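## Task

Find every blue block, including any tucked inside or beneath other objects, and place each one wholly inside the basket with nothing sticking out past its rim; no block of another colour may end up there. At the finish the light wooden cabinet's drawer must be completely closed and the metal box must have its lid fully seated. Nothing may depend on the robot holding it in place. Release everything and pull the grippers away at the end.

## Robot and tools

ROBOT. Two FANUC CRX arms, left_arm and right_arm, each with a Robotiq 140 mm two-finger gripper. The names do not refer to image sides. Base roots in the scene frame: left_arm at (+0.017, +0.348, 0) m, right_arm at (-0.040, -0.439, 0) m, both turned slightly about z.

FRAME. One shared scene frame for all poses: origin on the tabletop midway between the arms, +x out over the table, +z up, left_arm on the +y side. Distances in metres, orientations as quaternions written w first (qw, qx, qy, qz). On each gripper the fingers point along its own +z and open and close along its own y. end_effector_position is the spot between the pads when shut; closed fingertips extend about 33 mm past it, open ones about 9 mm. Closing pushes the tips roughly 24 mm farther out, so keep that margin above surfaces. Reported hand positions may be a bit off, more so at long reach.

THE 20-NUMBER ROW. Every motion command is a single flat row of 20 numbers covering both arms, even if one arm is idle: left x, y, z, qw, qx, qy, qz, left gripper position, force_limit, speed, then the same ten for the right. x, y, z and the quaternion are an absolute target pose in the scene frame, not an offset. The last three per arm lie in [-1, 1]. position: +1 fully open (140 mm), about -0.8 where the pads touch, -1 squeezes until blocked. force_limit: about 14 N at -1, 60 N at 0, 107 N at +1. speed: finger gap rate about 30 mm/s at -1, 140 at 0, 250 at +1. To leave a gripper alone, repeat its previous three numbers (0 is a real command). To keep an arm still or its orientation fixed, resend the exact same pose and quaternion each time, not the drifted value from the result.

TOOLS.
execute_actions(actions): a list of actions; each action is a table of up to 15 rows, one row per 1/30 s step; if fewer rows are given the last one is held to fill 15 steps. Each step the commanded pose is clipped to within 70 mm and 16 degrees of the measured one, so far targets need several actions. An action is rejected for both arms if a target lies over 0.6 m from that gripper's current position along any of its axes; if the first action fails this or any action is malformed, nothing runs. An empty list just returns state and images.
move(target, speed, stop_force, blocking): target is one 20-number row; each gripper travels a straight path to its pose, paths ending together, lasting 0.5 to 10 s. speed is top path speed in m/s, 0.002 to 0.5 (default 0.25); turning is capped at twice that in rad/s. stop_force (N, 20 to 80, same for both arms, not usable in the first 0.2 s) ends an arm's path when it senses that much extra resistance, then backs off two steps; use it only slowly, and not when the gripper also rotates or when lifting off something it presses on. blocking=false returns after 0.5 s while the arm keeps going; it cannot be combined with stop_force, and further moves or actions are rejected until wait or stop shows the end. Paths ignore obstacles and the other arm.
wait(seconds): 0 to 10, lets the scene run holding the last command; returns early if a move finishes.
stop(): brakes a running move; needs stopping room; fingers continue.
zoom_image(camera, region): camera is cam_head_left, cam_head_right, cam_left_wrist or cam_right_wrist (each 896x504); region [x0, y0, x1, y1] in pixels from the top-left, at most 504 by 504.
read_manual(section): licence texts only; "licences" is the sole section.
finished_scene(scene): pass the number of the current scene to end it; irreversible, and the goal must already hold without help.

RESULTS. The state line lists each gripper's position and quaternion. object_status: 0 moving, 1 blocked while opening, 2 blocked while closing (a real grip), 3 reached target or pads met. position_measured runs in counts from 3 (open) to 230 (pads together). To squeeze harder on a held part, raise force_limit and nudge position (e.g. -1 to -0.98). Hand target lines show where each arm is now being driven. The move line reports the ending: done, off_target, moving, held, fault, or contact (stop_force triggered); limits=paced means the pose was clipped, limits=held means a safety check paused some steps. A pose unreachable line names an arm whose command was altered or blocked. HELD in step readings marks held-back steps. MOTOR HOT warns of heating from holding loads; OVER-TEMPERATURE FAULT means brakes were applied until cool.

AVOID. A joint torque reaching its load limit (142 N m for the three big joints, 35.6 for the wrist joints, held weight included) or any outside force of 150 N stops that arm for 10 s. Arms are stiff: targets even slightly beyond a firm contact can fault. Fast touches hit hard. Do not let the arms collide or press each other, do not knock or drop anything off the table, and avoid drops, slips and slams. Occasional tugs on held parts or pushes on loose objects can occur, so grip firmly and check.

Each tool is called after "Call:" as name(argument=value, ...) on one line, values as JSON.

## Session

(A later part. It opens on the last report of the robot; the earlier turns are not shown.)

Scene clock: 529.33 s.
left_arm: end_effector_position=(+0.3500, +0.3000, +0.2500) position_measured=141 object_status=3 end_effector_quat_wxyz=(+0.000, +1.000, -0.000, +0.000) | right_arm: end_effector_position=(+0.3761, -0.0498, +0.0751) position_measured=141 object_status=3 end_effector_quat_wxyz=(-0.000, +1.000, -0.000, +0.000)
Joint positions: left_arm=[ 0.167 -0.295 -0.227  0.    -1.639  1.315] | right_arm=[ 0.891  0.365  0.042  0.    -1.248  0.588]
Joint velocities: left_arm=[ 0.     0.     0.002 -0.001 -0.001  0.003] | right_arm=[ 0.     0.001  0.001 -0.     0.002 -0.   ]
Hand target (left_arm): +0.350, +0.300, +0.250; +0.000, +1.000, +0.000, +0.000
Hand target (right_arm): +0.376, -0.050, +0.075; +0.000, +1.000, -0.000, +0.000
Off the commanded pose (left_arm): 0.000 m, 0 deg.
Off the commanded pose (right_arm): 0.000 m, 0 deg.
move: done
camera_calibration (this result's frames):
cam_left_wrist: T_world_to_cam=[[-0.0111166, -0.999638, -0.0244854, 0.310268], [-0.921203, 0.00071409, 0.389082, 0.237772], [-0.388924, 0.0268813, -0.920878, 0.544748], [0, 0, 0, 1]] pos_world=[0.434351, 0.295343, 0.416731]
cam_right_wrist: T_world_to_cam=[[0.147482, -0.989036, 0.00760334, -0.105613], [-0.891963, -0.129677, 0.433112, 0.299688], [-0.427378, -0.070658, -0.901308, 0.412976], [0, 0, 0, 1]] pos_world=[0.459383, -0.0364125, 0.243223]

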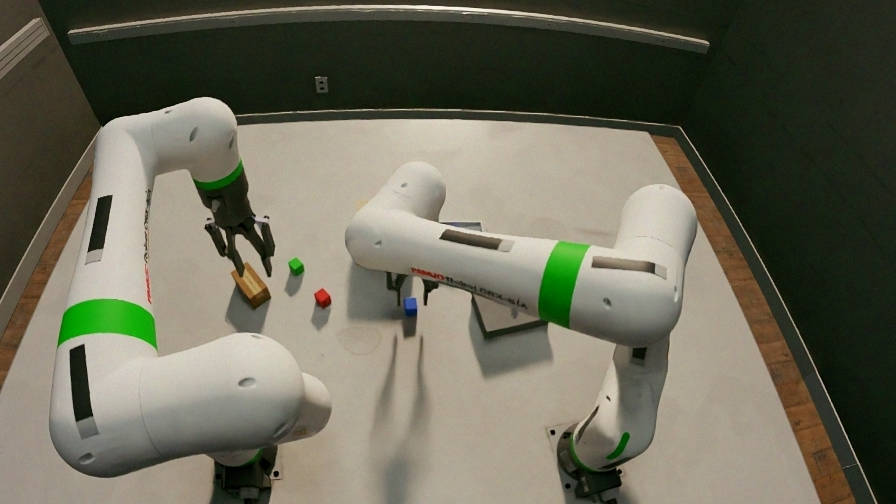

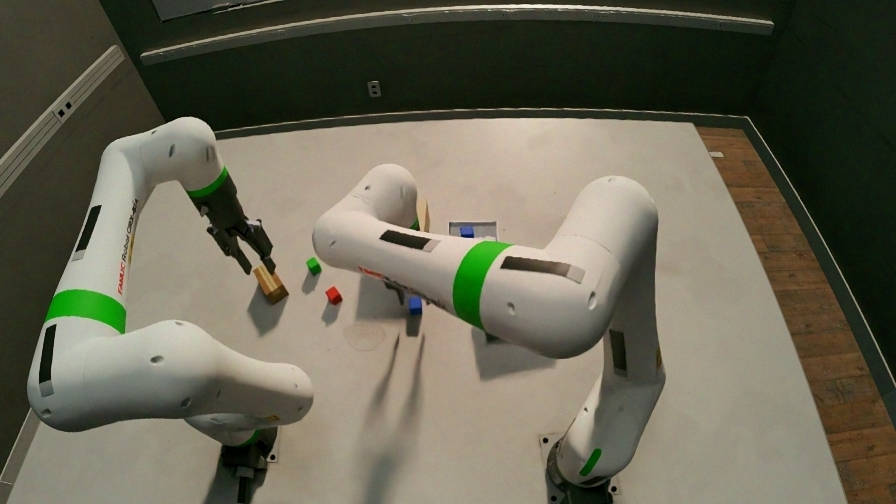

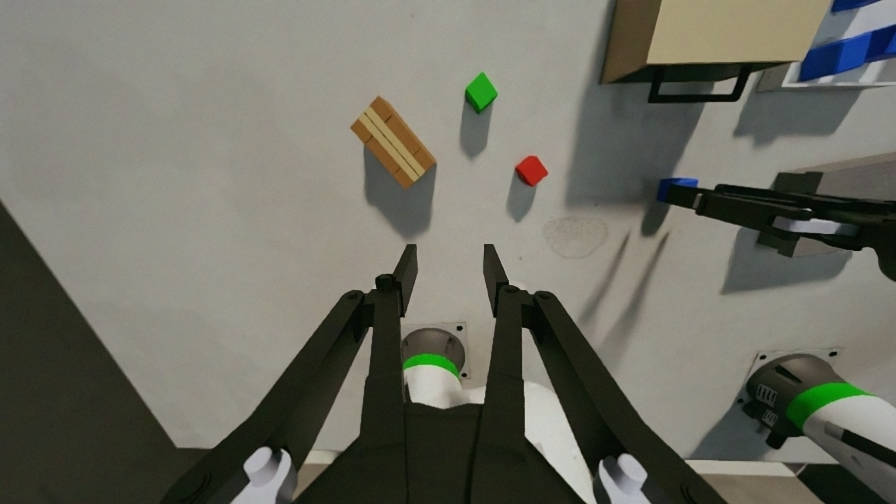

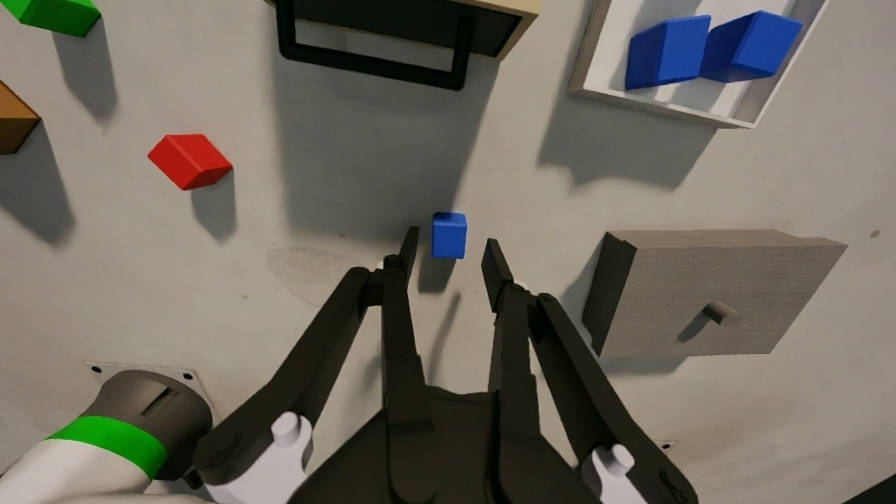

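Call:
move(target=[0.35,0.30,0.25,0,1,0,0,-0.1,0,0, 0.376,-0.048,0.042,0,1,0,0,-0.1,0,0], speed=0.07)

Call:
move(target=[0.35,0.30,0.25,0,1,0,0,-0.1,0,0, 0.376,-0.048,0.042,0,1,0,0,-1,0,0])

Call:
move(target=[0.35,0.30,0.25,0,1,0,0,-0.1,0,0, 0.376,-0.048,0.15,0,1,0,0,-1,0,0], speed=0.15)

Call:
move(target=[0.35,0.30,0.25,0,1,0,0,-0.1,0,0, 0.61,-0.24,0.15,0,1,0,0,-1,0,0], speed=0.2)

Scene clock: 539.83 s.
left_arm: end_effector_position=(+0.3500, +0.3000, +0.2500) position_measured=141 object_status=3 end_effector_quat_wxyz=(-0.000, +1.000, +0.000, +0.000) | right_arm: end_effector_position=(+0.3760, -0.0480, +0.0420) position_measured=141 object_status=3 end_effector_quat_wxyz=(-0.000, +1.000, -0.000, -0.000)
Joint positions: left_arm=[ 0.167 -0.295 -0.227 -0.    -1.639  1.316] | right_arm=[ 0.892  0.396  0.003 -0.    -1.178  0.587]
Joint velocities: left_arm=[ 0.     0.    -0.001  0.    -0.     0.001] | right_arm=[-0.    -0.    -0.     0.     0.    -0.001]
Hand target (left_arm): +0.350, +0.300, +0.250; -0.000, +1.000, +0.000, -0.000
Hand target (right_arm): +0.376, -0.048, +0.042; +0.000, +1.000, -0.000, +0.000
Off the commanded pose (left_arm): 0.000 m, 0 deg.
Off the commanded pose (right_arm): 0.000 m, 0 deg.
move: done
camera_calibration (this result's frames):
cam_left_wrist: T_world_to_cam=[[-0.0109846, -0.99964, -0.0244861, 0.310224], [-0.921202, 0.000592059, 0.389084, 0.237809], [-0.38893, 0.0268305, -0.920877, 0.544767], [0, 0, 0, 1]] pos_world=[0.434354, 0.295355, 0.416731]
cam_right_wrist: T_world_to_cam=[[0.147543, -0.989027, 0.00751783, -0.103497], [-0.891855, -0.129753, 0.433312, 0.3141], [-0.427582, -0.070637, -0.901213, 0.383371], [0, 0, 0, 1]] pos_world=[0.459324, -0.0345262, 0.210174]

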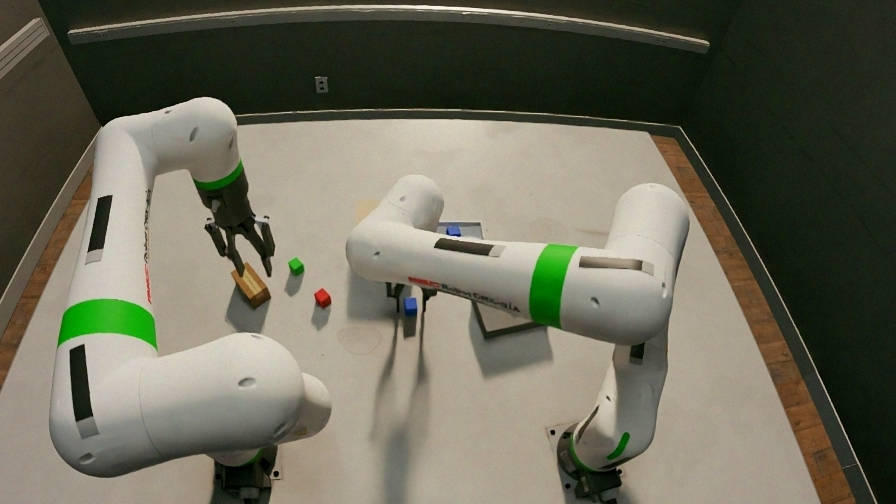

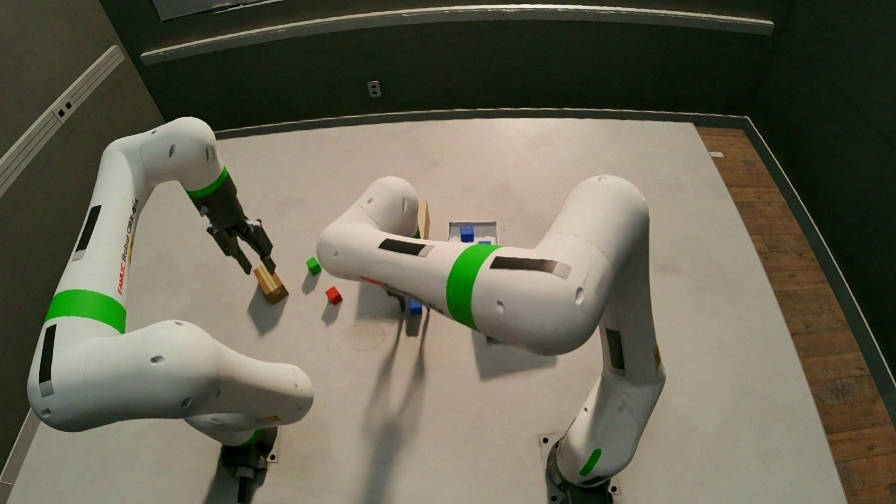

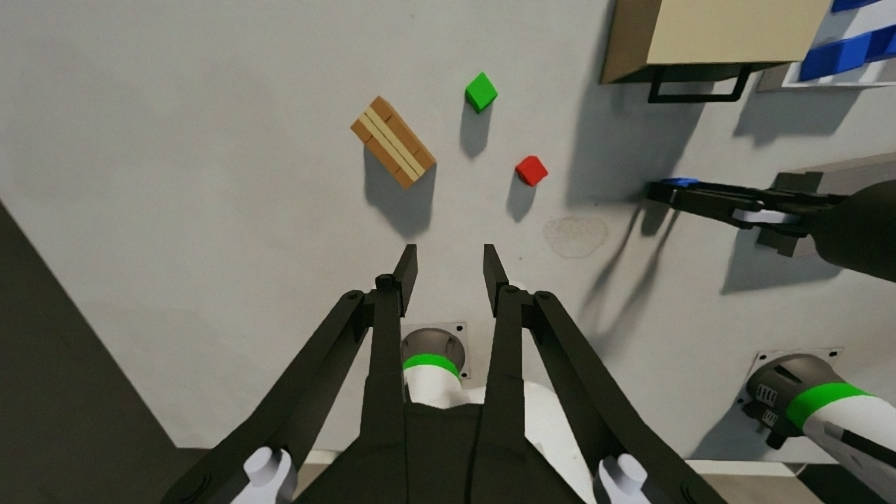

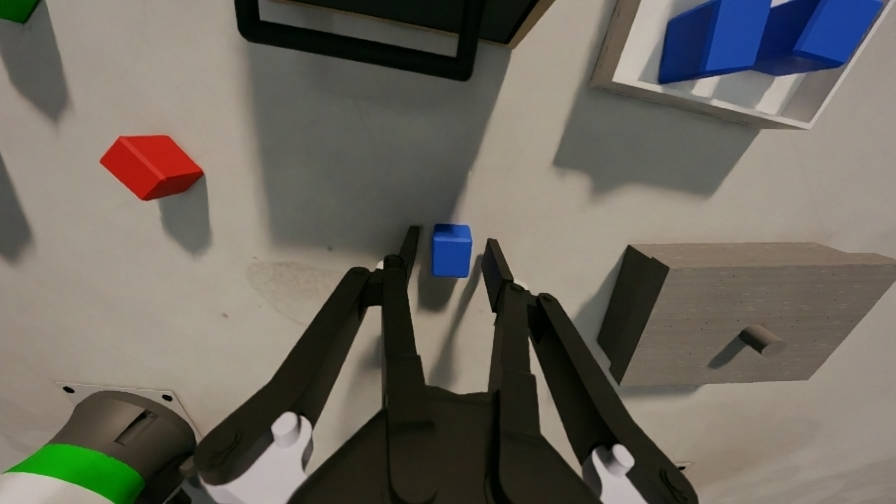

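Scene clock: 540.53 s.
left_arm: end_effector_position=(+0.3500, +0.3000, +0.2500) position_measured=141 object_status=3 end_effector_quat_wxyz=(-0.000, +1.000, +0.000, -0.000) | right_arm: end_effector_position=(+0.3760, -0.0480, +0.0420) position_measured=189 object_status=2 end_effector_quat_wxyz=(-0.000, +1.000, -0.000, -0.000)
Joint positions: left_arm=[ 0.167 -0.295 -0.227 -0.    -1.639  1.316] | right_arm=[ 0.893  0.396  0.003 -0.    -1.178  0.587]
Joint velocities: left_arm=[-0.     0.     0.001  0.001 -0.    -0.001] | right_arm=[ 0.001  0.     0.    -0.    -0.002  0.   ]
Hand target (left_arm): +0.350, +0.300, +0.250; -0.000, +1.000, +0.000, -0.000
Hand target (right_arm): +0.376, -0.048, +0.042; +0.000, +1.000, -0.000, +0.000
Off the commanded pose (left_arm): 0.000 m, 0 deg.
Off the commanded pose (right_arm): 0.000 m, 0 deg.
move: done
camera_calibration (this result's frames):
cam_left_wrist: T_world_to_cam=[[-0.0109845, -0.99964, -0.024486, 0.310224], [-0.921202, 0.000592006, 0.389085, 0.237809], [-0.38893, 0.0268305, -0.920877, 0.544767], [0, 0, 0, 1]] pos_world=[0.434354, 0.295355, 0.416731]
cam_right_wrist: T_world_to_cam=[[0.147553, -0.989025, 0.00755935, -0.103523], [-0.89184, -0.129742, 0.433346, 0.314087], [-0.427609, -0.0706832, -0.901196, 0.383332], [0, 0, 0, 1]] pos_world=[0.459306, -0.0345413, 0.210132]

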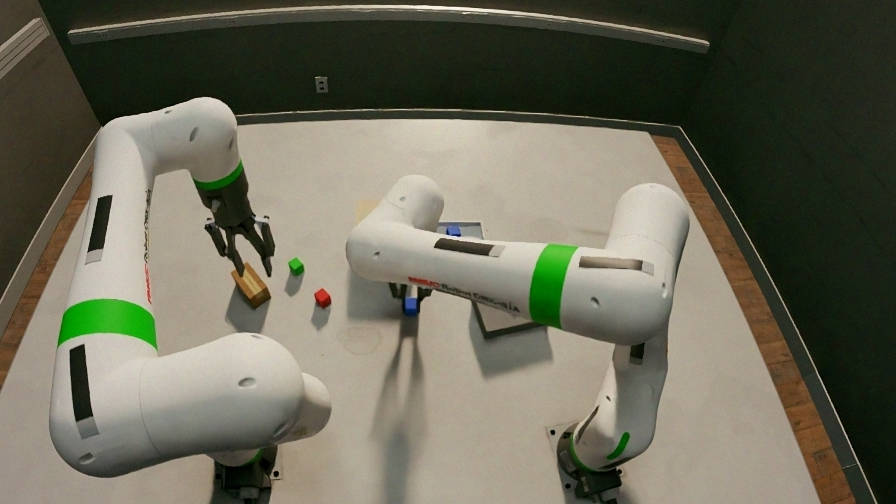

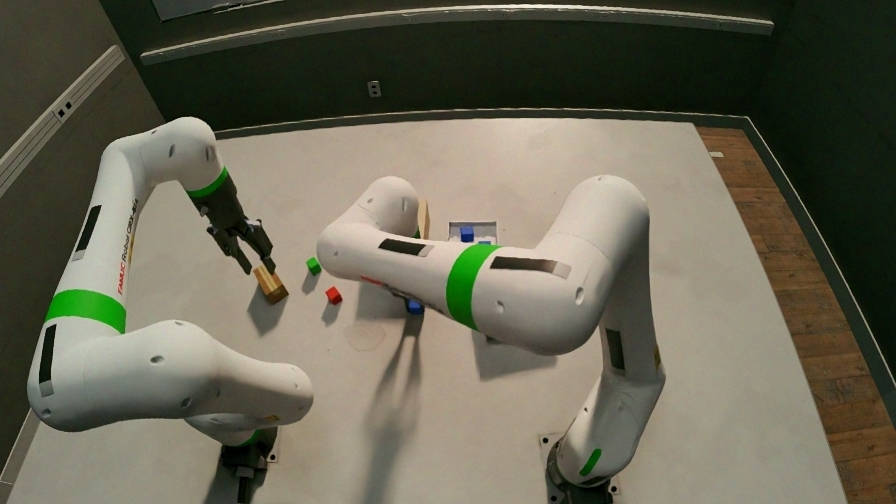

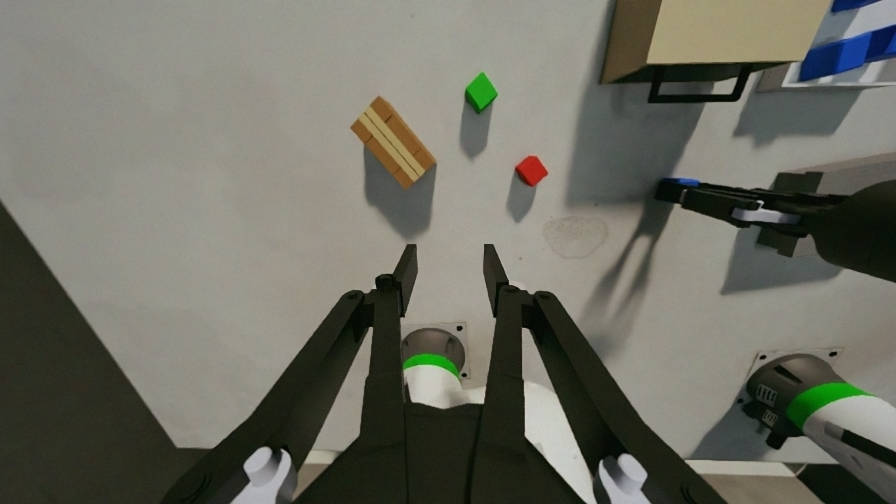

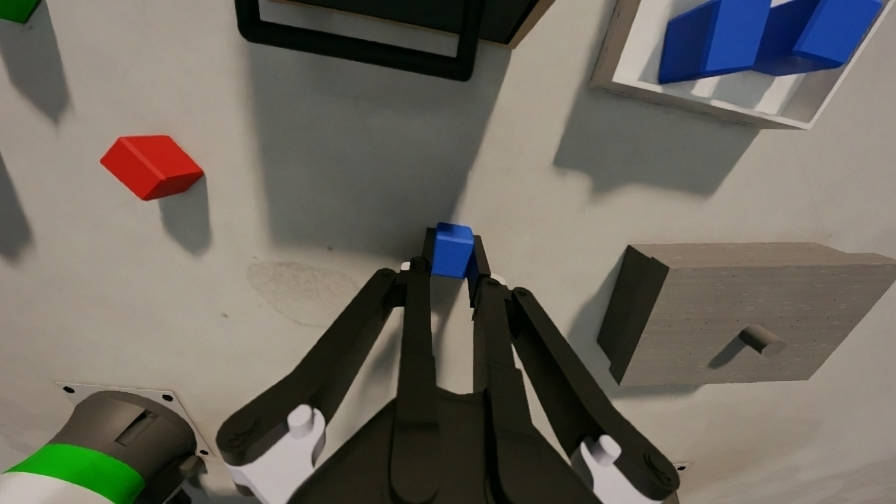

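Scene clock: 541.60 s.
left_arm: end_effector_position=(+0.3500, +0.3000, +0.2500) position_measured=141 object_status=3 end_effector_quat_wxyz=(-0.000, +1.000, +0.000, +0.000) | right_arm: end_effector_position=(+0.3760, -0.0481, +0.1501) position_measured=189 object_status=2 end_effector_quat_wxyz=(-0.000, +1.000, +0.000, +0.000)
Joint positions: left_arm=[ 0.167 -0.295 -0.227 -0.    -1.639  1.316] | right_arm=[ 0.893  0.324  0.167  0.    -1.414  0.587]
Joint velocities: left_arm=[-0.    -0.     0.002  0.    -0.001  0.001] | right_arm=[ 0.    -0.     0.001 -0.    -0.     0.001]
Hand target (left_arm): +0.350, +0.300, +0.250; -0.000, +1.000, +0.000, -0.000
Hand target (right_arm): +0.376, -0.048, +0.150; -0.000, +1.000, +0.000, -0.000
Off the commanded pose (left_arm): 0.000 m, 0 deg.
Off the commanded pose (right_arm): 0.000 m, 0 deg.
move: done
camera_calibration (this result's frames):
cam_left_wrist: T_world_to_cam=[[-0.0109845, -0.99964, -0.0244862, 0.310224], [-0.921202, 0.000591979, 0.389084, 0.237809], [-0.38893, 0.0268306, -0.920877, 0.544767], [0, 0, 0, 1]] pos_world=[0.434354, 0.295355, 0.416731]
cam_right_wrist: T_world_to_cam=[[0.148092, -0.988944, 0.00761665, -0.104657], [-0.891894, -0.130223, 0.43309, 0.267229], [-0.427311, -0.0709304, -0.901318, 0.480662], [0, 0, 0, 1]] pos_world=[0.459231, -0.0346073, 0.318292]

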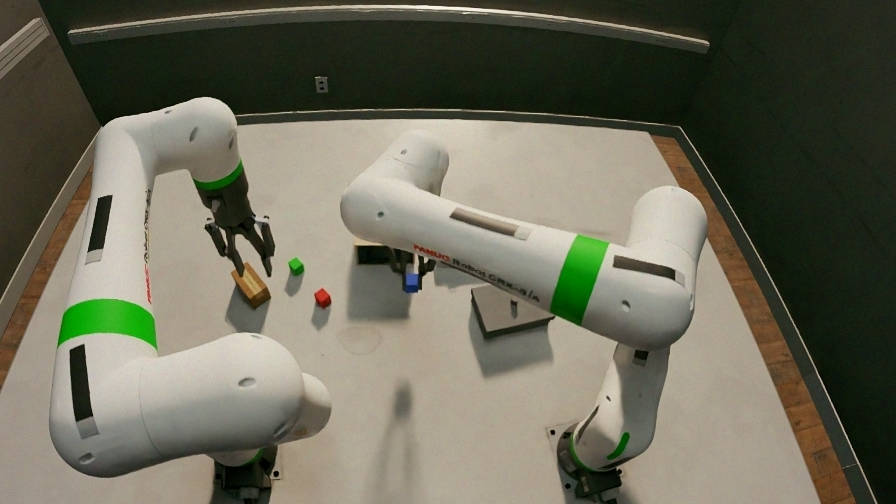

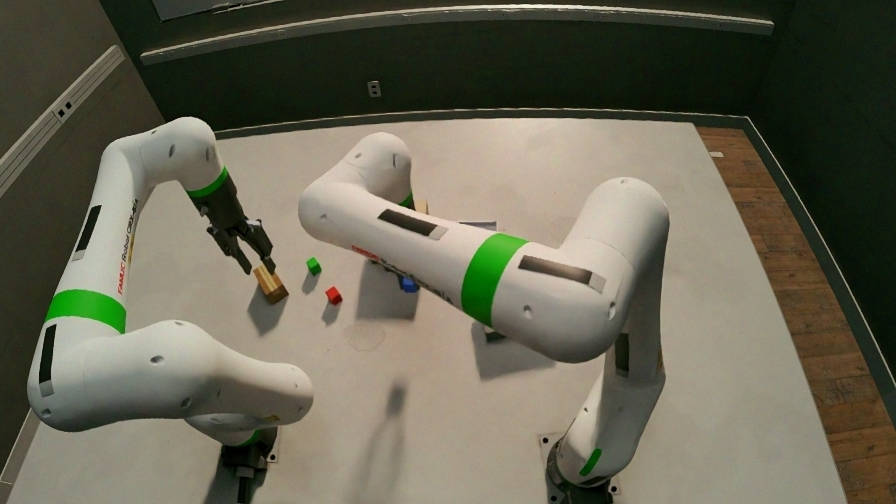

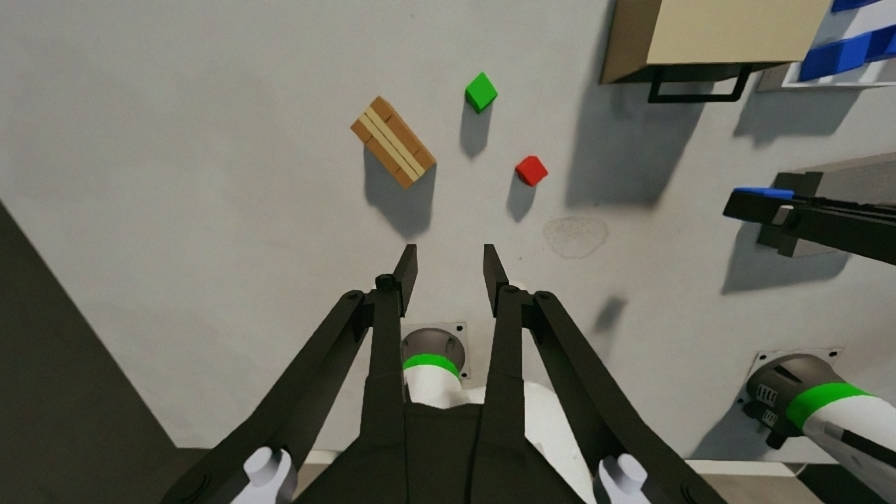

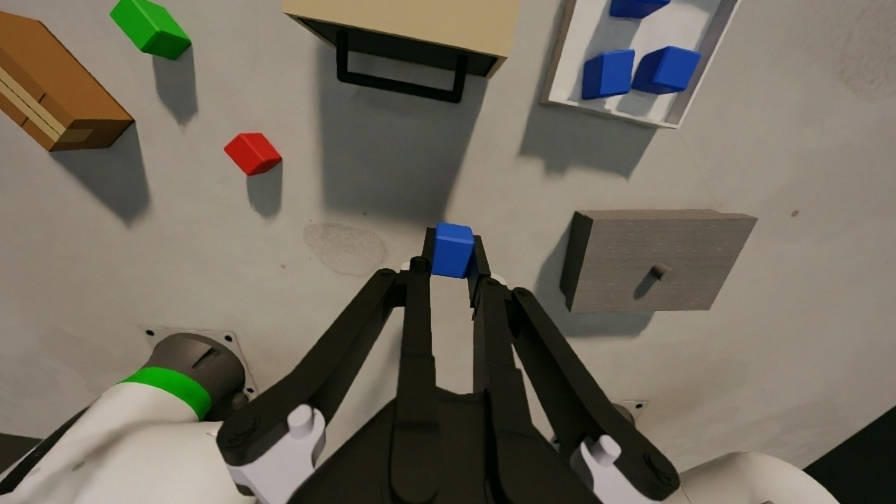

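Scene clock: 543.50 s.
left_arm: end_effector_position=(+0.3500, +0.3000, +0.2500) position_measured=141 object_status=3 end_effector_quat_wxyz=(-0.000, +1.000, +0.000, +0.000) | right_arm: end_effector_position=(+0.6110, -0.2393, +0.1501) position_measured=189 object_status=2 end_effector_quat_wxyz=(+0.000, +1.000, +0.000, +0.001)
Joint positions: left_arm=[ 0.167 -0.295 -0.227 -0.    -1.639  1.316] | right_arm=[ 0.398  0.619  0.589  0.001 -1.541  1.081]
Joint velocities: left_arm=[-0.    -0.     0.    -0.    -0.     0.001] | right_arm=[-0.     0.001  0.001 -0.001  0.     0.001]
Hand target (left_arm): +0.350, +0.300, +0.250; -0.000, +1.000, +0.000, -0.000
Hand target (right_arm): +0.611, -0.239, +0.150; +0.000, +1.000, +0.000, +0.001
Off the commanded pose (left_arm): 0.000 m, 0 deg.
Off the commanded pose (right_arm): 0.001 m, 0 deg.
move: done
camera_calibration (this result's frames):
cam_left_wrist: T_world_to_cam=[[-0.0109847, -0.99964, -0.024486, 0.310224], [-0.921202, 0.000592219, 0.389084, 0.237809], [-0.38893, 0.0268305, -0.920877, 0.544767], [0, 0, 0, 1]] pos_world=[0.434354, 0.295355, 0.416731]
cam_right_wrist: T_world_to_cam=[[0.14786, -0.988974, 0.0082343, -0.328539], [-0.892395, -0.129822, 0.432177, 0.452501], [-0.426343, -0.07125, -0.901751, 0.566901], [0, 0, 0, 1]] pos_world=[0.694082, -0.22578, 0.318349]

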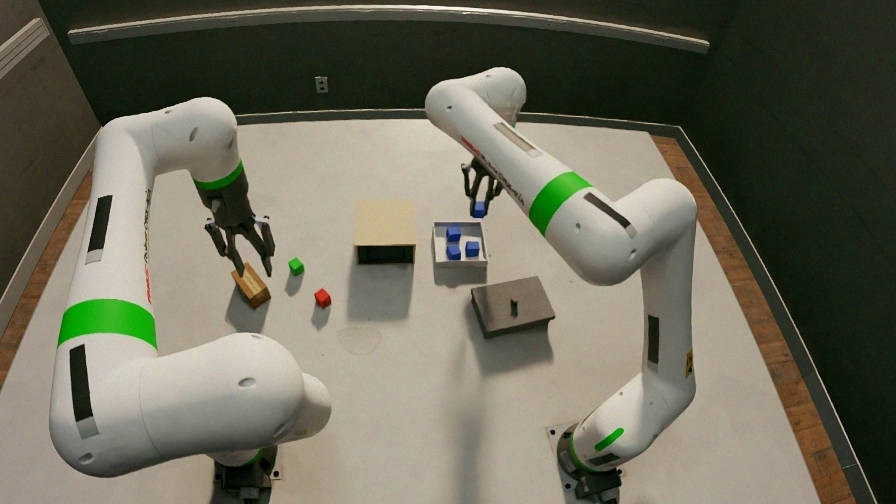

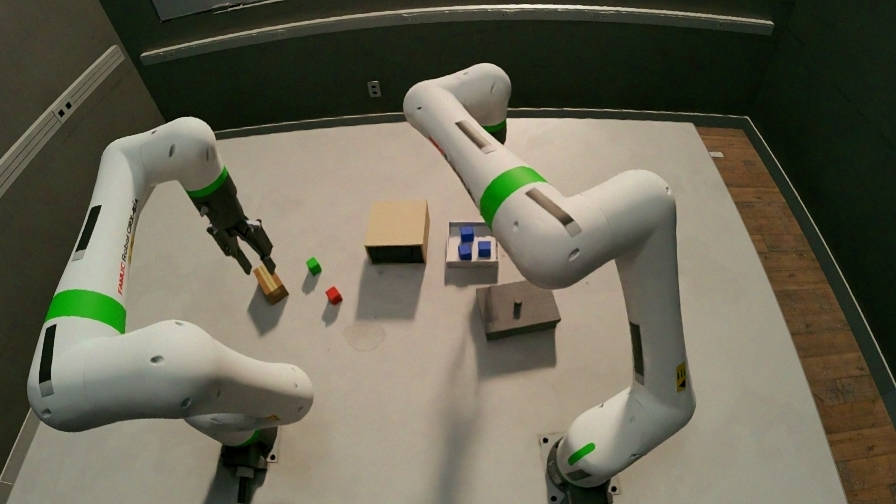

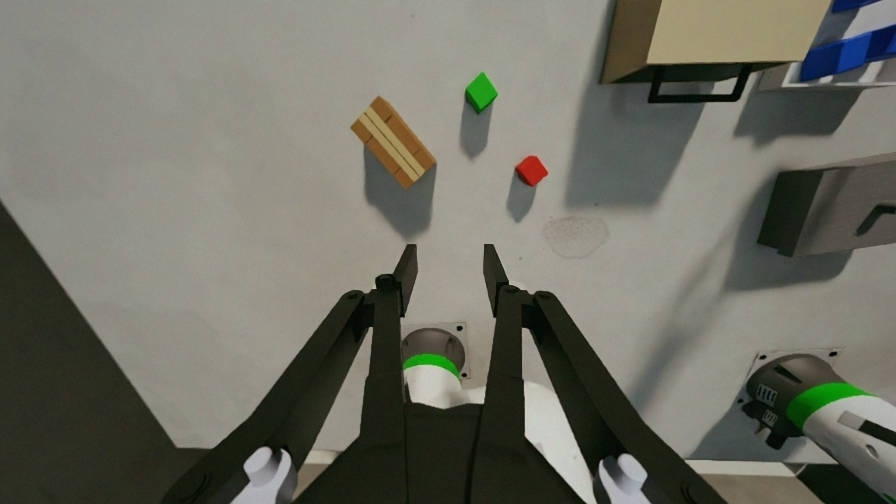

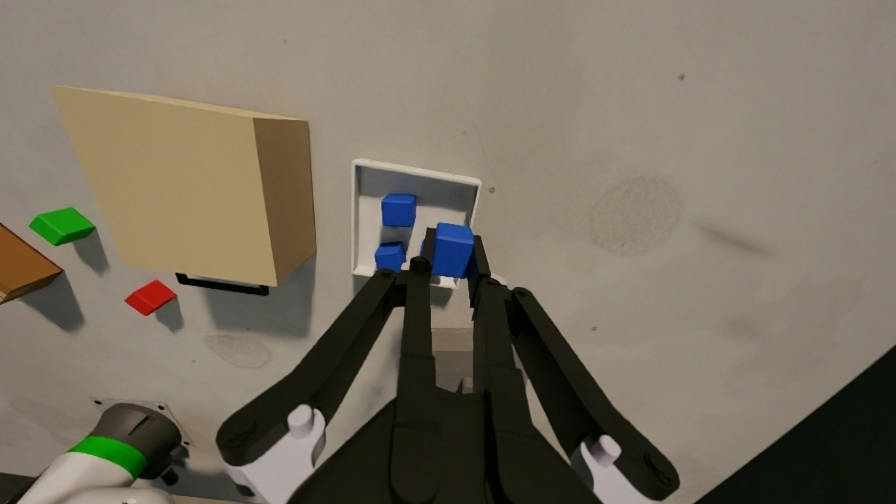

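Call:
move(target=[0.35,0.30,0.25,0,1,0,0,-0.1,0,0, 0.61,-0.234,0.09,0,1,0,0,-1,0,0], speed=0.1)

Scene clock: 553.37 s.
left_arm: end_effector_position=(+0.3500, +0.3000, +0.2500) position_measured=141 object_status=3 end_effector_quat_wxyz=(-0.000, +1.000, +0.000, -0.000) | right_arm: end_effector_position=(+0.6100, -0.2339, +0.0900) position_measured=189 object_status=2 end_effector_quat_wxyz=(-0.000, +1.000, -0.000, +0.000)
Joint positions: left_arm=[ 0.167 -0.295 -0.227 -0.    -1.639  1.316] | right_arm=[ 0.405  0.638  0.479 -0.    -1.412  1.074]
Joint velocities: left_arm=[-0.     0.    -0.    -0.    -0.001 -0.001] | right_arm=[ 0.    -0.    -0.     0.     0.002 -0.001]
Hand target (left_arm): +0.350, +0.300, +0.250; -0.000, +1.000, +0.000, -0.000
Hand target (right_arm): +0.610, -0.234, +0.090; +0.000, +1.000, -0.000, -0.000
Off the commanded pose (left_arm): 0.000 m, 0 deg.
Off the commanded pose (right_arm): 0.000 m, 0 deg.
move: done
camera_calibration (this result's frames):
cam_left_wrist: T_world_to_cam=[[-0.0109846, -0.99964, -0.0244861, 0.310224], [-0.921202, 0.000592092, 0.389085, 0.237809], [-0.38893, 0.0268306, -0.920877, 0.544767], [0, 0, 0, 1]] pos_world=[0.434354, 0.295355, 0.416731]
cam_right_wrist: T_world_to_cam=[[0.147467, -0.989039, 0.00744519, -0.322272], [-0.891868, -0.129717, 0.433296, 0.477894], [-0.427581, -0.0705369, -0.901221, 0.513588], [0, 0, 0, 1]] pos_world=[0.693343, -0.220522, 0.258186]

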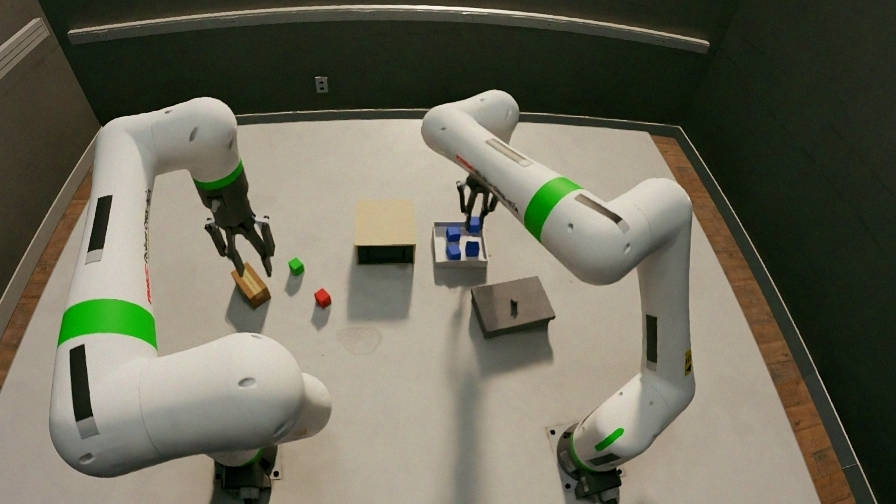

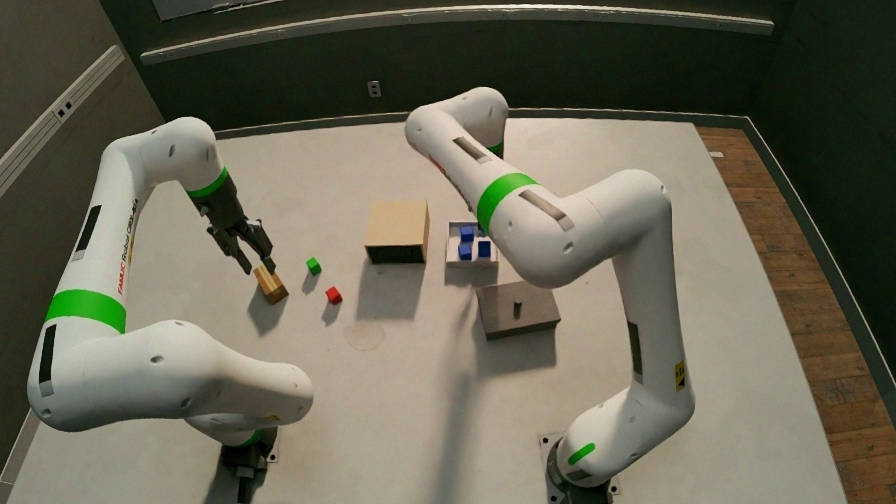

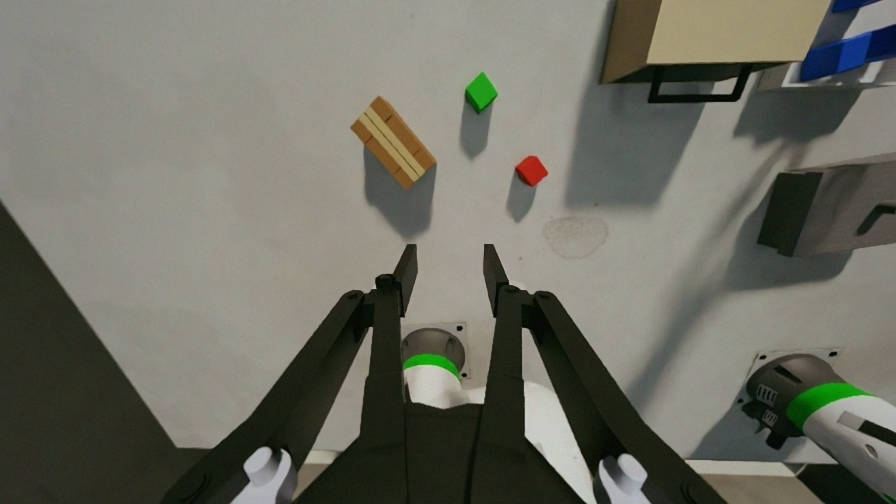

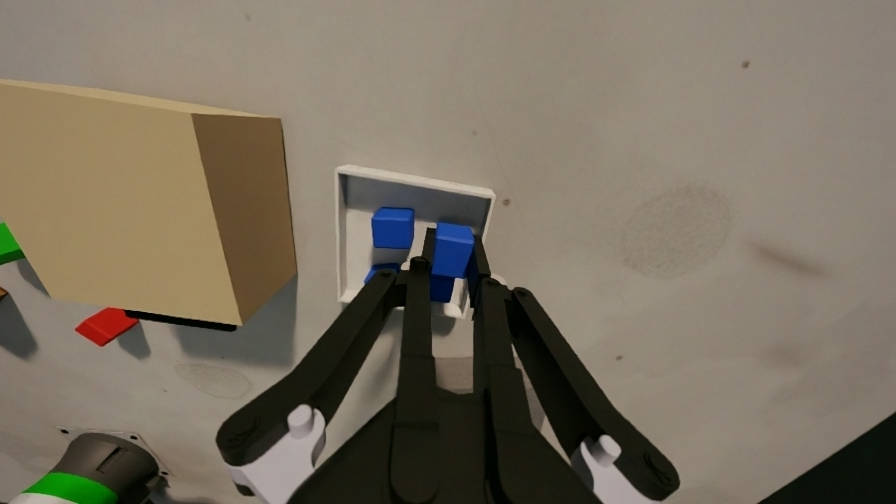

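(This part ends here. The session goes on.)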